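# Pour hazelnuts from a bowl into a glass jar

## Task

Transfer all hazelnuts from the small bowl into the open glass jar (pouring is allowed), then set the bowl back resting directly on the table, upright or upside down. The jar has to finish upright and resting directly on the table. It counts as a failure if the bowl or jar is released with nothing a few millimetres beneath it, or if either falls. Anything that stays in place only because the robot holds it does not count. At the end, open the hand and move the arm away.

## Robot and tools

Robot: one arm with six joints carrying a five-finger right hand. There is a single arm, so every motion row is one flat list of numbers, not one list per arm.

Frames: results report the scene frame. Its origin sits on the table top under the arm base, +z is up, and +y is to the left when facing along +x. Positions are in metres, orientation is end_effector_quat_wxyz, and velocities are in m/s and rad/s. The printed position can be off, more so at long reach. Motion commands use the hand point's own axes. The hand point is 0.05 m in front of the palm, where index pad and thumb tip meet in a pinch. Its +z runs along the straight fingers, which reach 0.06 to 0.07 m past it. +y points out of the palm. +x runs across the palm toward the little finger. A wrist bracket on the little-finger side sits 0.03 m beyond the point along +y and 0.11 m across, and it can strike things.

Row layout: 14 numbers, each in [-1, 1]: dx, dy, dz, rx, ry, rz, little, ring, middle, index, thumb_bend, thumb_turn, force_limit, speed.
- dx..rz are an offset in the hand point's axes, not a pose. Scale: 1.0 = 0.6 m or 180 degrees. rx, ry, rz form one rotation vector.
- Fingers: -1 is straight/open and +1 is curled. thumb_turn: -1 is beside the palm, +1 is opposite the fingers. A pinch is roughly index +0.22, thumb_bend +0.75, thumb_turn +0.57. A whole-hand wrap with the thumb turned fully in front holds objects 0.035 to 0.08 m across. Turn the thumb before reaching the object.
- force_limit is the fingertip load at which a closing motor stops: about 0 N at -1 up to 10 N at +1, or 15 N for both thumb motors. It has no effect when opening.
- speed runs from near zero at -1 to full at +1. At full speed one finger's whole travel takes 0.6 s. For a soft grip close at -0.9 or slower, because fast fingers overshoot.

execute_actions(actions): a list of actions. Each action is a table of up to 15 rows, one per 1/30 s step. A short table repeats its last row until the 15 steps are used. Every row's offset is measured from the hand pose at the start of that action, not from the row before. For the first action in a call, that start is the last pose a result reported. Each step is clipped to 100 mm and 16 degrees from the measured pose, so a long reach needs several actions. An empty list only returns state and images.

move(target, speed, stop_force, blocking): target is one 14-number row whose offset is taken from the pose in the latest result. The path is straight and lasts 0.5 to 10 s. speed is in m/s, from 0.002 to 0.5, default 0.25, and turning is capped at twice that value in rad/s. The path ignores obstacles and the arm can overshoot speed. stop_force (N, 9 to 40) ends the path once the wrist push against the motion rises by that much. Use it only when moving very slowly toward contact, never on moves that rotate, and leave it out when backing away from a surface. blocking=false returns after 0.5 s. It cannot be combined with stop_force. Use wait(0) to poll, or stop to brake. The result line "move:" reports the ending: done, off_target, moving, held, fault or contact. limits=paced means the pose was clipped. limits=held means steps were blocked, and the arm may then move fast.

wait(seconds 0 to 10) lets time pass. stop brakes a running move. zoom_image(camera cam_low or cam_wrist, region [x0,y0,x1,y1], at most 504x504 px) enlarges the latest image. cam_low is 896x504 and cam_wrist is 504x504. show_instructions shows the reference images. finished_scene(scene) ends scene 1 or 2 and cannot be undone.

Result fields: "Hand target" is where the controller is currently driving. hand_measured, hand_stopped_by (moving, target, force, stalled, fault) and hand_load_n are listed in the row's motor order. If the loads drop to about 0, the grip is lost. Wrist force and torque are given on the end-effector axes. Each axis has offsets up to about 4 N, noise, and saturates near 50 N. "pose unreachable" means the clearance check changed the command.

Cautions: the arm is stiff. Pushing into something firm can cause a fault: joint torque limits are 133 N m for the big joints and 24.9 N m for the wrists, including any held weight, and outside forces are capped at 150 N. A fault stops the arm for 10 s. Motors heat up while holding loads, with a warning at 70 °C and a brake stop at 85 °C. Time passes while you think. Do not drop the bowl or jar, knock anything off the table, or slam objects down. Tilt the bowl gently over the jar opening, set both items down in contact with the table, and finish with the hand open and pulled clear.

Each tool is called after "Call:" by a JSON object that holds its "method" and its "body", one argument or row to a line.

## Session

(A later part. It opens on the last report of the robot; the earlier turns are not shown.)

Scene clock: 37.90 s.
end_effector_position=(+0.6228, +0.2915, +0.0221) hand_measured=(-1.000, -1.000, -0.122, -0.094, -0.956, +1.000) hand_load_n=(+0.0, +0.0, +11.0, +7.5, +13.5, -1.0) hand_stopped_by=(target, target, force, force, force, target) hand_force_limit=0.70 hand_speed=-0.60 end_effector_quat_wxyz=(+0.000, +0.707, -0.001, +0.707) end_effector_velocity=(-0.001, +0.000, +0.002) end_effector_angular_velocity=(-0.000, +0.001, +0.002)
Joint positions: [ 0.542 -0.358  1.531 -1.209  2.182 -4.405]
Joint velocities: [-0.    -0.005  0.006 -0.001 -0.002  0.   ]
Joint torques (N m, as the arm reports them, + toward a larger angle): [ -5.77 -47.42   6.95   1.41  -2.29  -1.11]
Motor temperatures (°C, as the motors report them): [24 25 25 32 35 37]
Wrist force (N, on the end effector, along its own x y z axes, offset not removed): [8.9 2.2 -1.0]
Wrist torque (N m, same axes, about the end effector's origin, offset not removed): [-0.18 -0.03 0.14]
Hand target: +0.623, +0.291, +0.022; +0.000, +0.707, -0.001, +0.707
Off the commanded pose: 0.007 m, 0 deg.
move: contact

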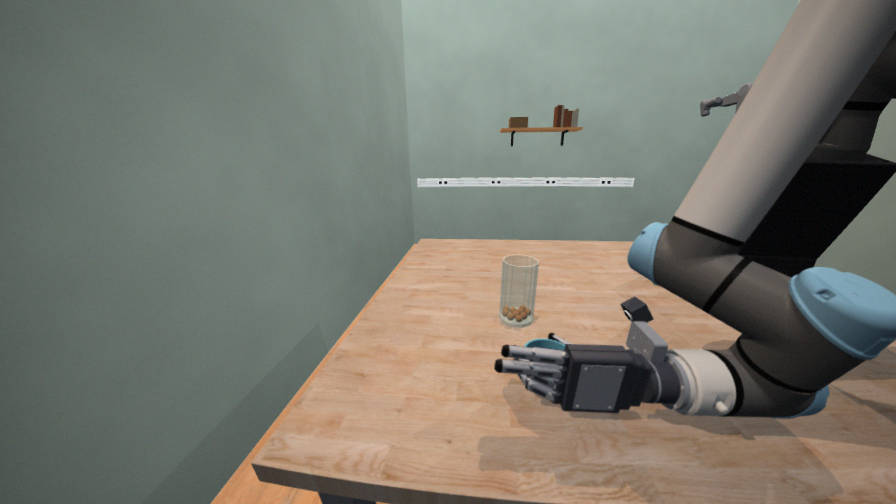

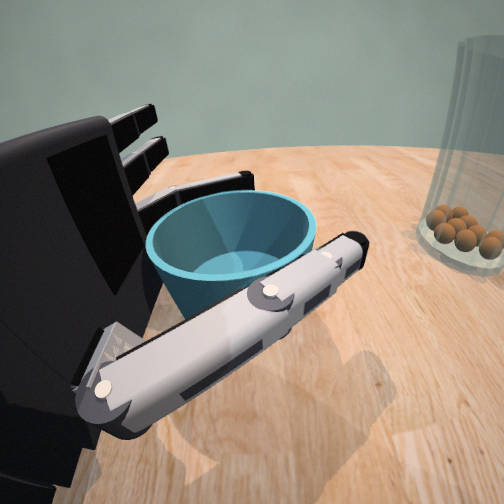

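Call:
{"method": "move", "body": {
  "target": [0,0,0,0,0,0,-1,-1,-1,-1,-1,1,0.7,-0.2]
}}

Call:
{"method": "move", "body": {
  "target": [0.03,-0.03,-0.22,0,0,0,-1,-1,-1,-1,-1,1,0.7,-0.2],
  "speed": 0.12
}}

Call:
{"method": "finished_scene", "body": {
  "scene": 2
}}

Scene clock: 38.97 s.
end_effector_position=(+0.6228, +0.2915, +0.0221) hand_measured=(-1.000, -1.000, -1.000, -1.000, -1.000, +1.000) hand_load_n=(+0.0, +0.0, +0.0, +0.0, +0.0, +0.0) hand_stopped_by=(target, target, target, target, target, target) hand_force_limit=0.70 hand_speed=-0.20 end_effector_quat_wxyz=(+0.000, +0.707, -0.001, +0.707) end_effector_velocity=(+0.000, -0.000, +0.000) end_effector_angular_velocity=(+0.001, -0.001, -0.000)
Joint positions: [ 0.542 -0.358  1.531 -1.209  2.182 -4.405]
Joint velocities: [-0.001  0.    -0.    -0.    -0.     0.   ]
Joint torques (N m, as the arm reports them, + toward a larger angle): [ -8.5  -35.95 -17.1   -2.28   2.01  -0.72]
Motor temperatures (°C, as the motors report them): [24 25 25 32 35 37]
Wrist force (N, on the end effector, along its own x y z axes, offset not removed): [-0.5 -1.9 1.7]
Wrist torque (N m, same axes, about the end effector's origin, offset not removed): [-0.31 -0.04 -0.11]
Hand target: +0.623, +0.292, +0.022; +0.000, +0.707, -0.001, +0.707
Off the commanded pose: 0.000 m, 0 deg.
move: done

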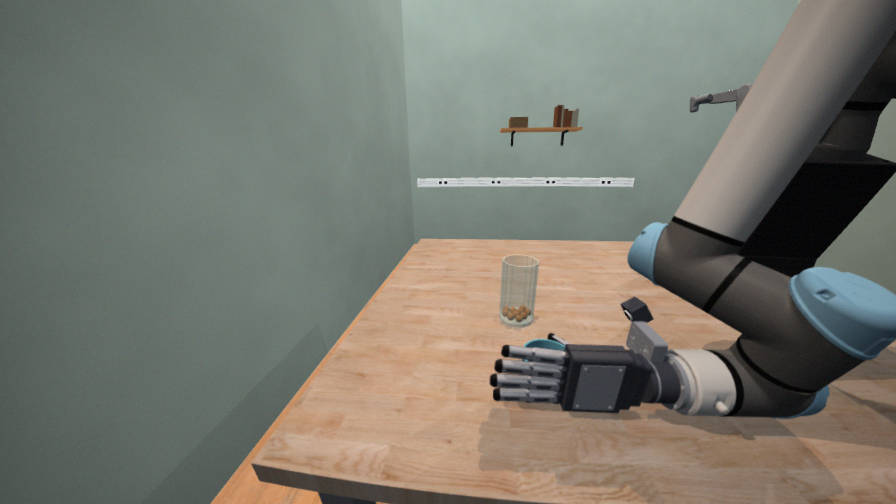

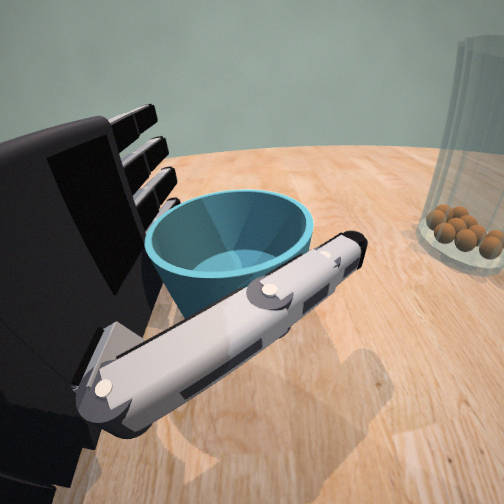

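Scene clock: 40.60 s.
end_effector_position=(+0.4910, +0.3095, +0.0402) hand_measured=(-1.000, -1.000, -1.000, -1.000, -1.000, +1.000) hand_load_n=(+0.0, +0.0, +0.0, +0.0, +0.0, +0.0) hand_stopped_by=(target, target, target, target, target, target) hand_force_limit=0.70 hand_speed=-0.20 end_effector_quat_wxyz=(+0.000, +0.707, -0.001, +0.707) end_effector_velocity=(-0.002, +0.000, +0.001) end_effector_angular_velocity=(-0.000, -0.000, +0.000)
Joint positions: [ 0.724 -0.454  1.774 -1.362  2.363 -4.414]
Joint velocities: [ 0.003 -0.002  0.003 -0.002  0.003 -0.001]
Joint torques (N m, as the arm reports them, + toward a larger angle): [  6.78 -47.55  10.58  -2.32   1.71  -2.32]
Motor temperatures (°C, as the motors report them): [24 25 25 32 35 37]
Wrist force (N, on the end effector, along its own x y z axes, offset not removed): [0.9 -0.1 -0.1]
Wrist torque (N m, same axes, about the end effector's origin, offset not removed): [-0.11 -0.27 -0.04]
Hand target: +0.491, +0.310, +0.040; +0.000, +0.707, -0.001, +0.707
Off the commanded pose: 0.000 m, 0 deg.
move: done

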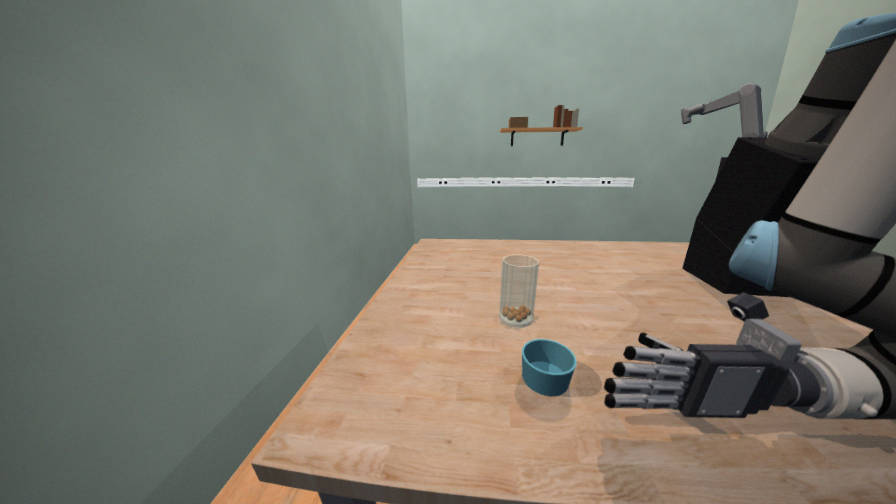

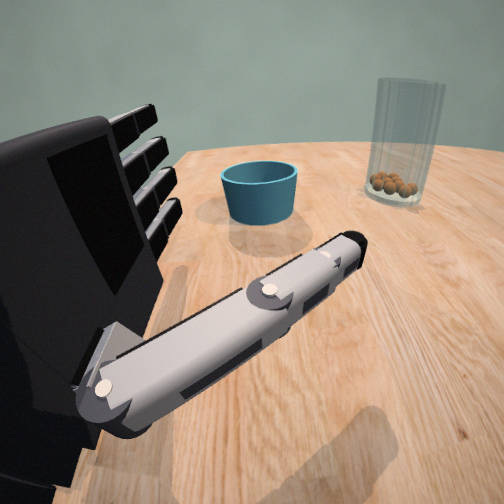

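The scene is finished: the task was done.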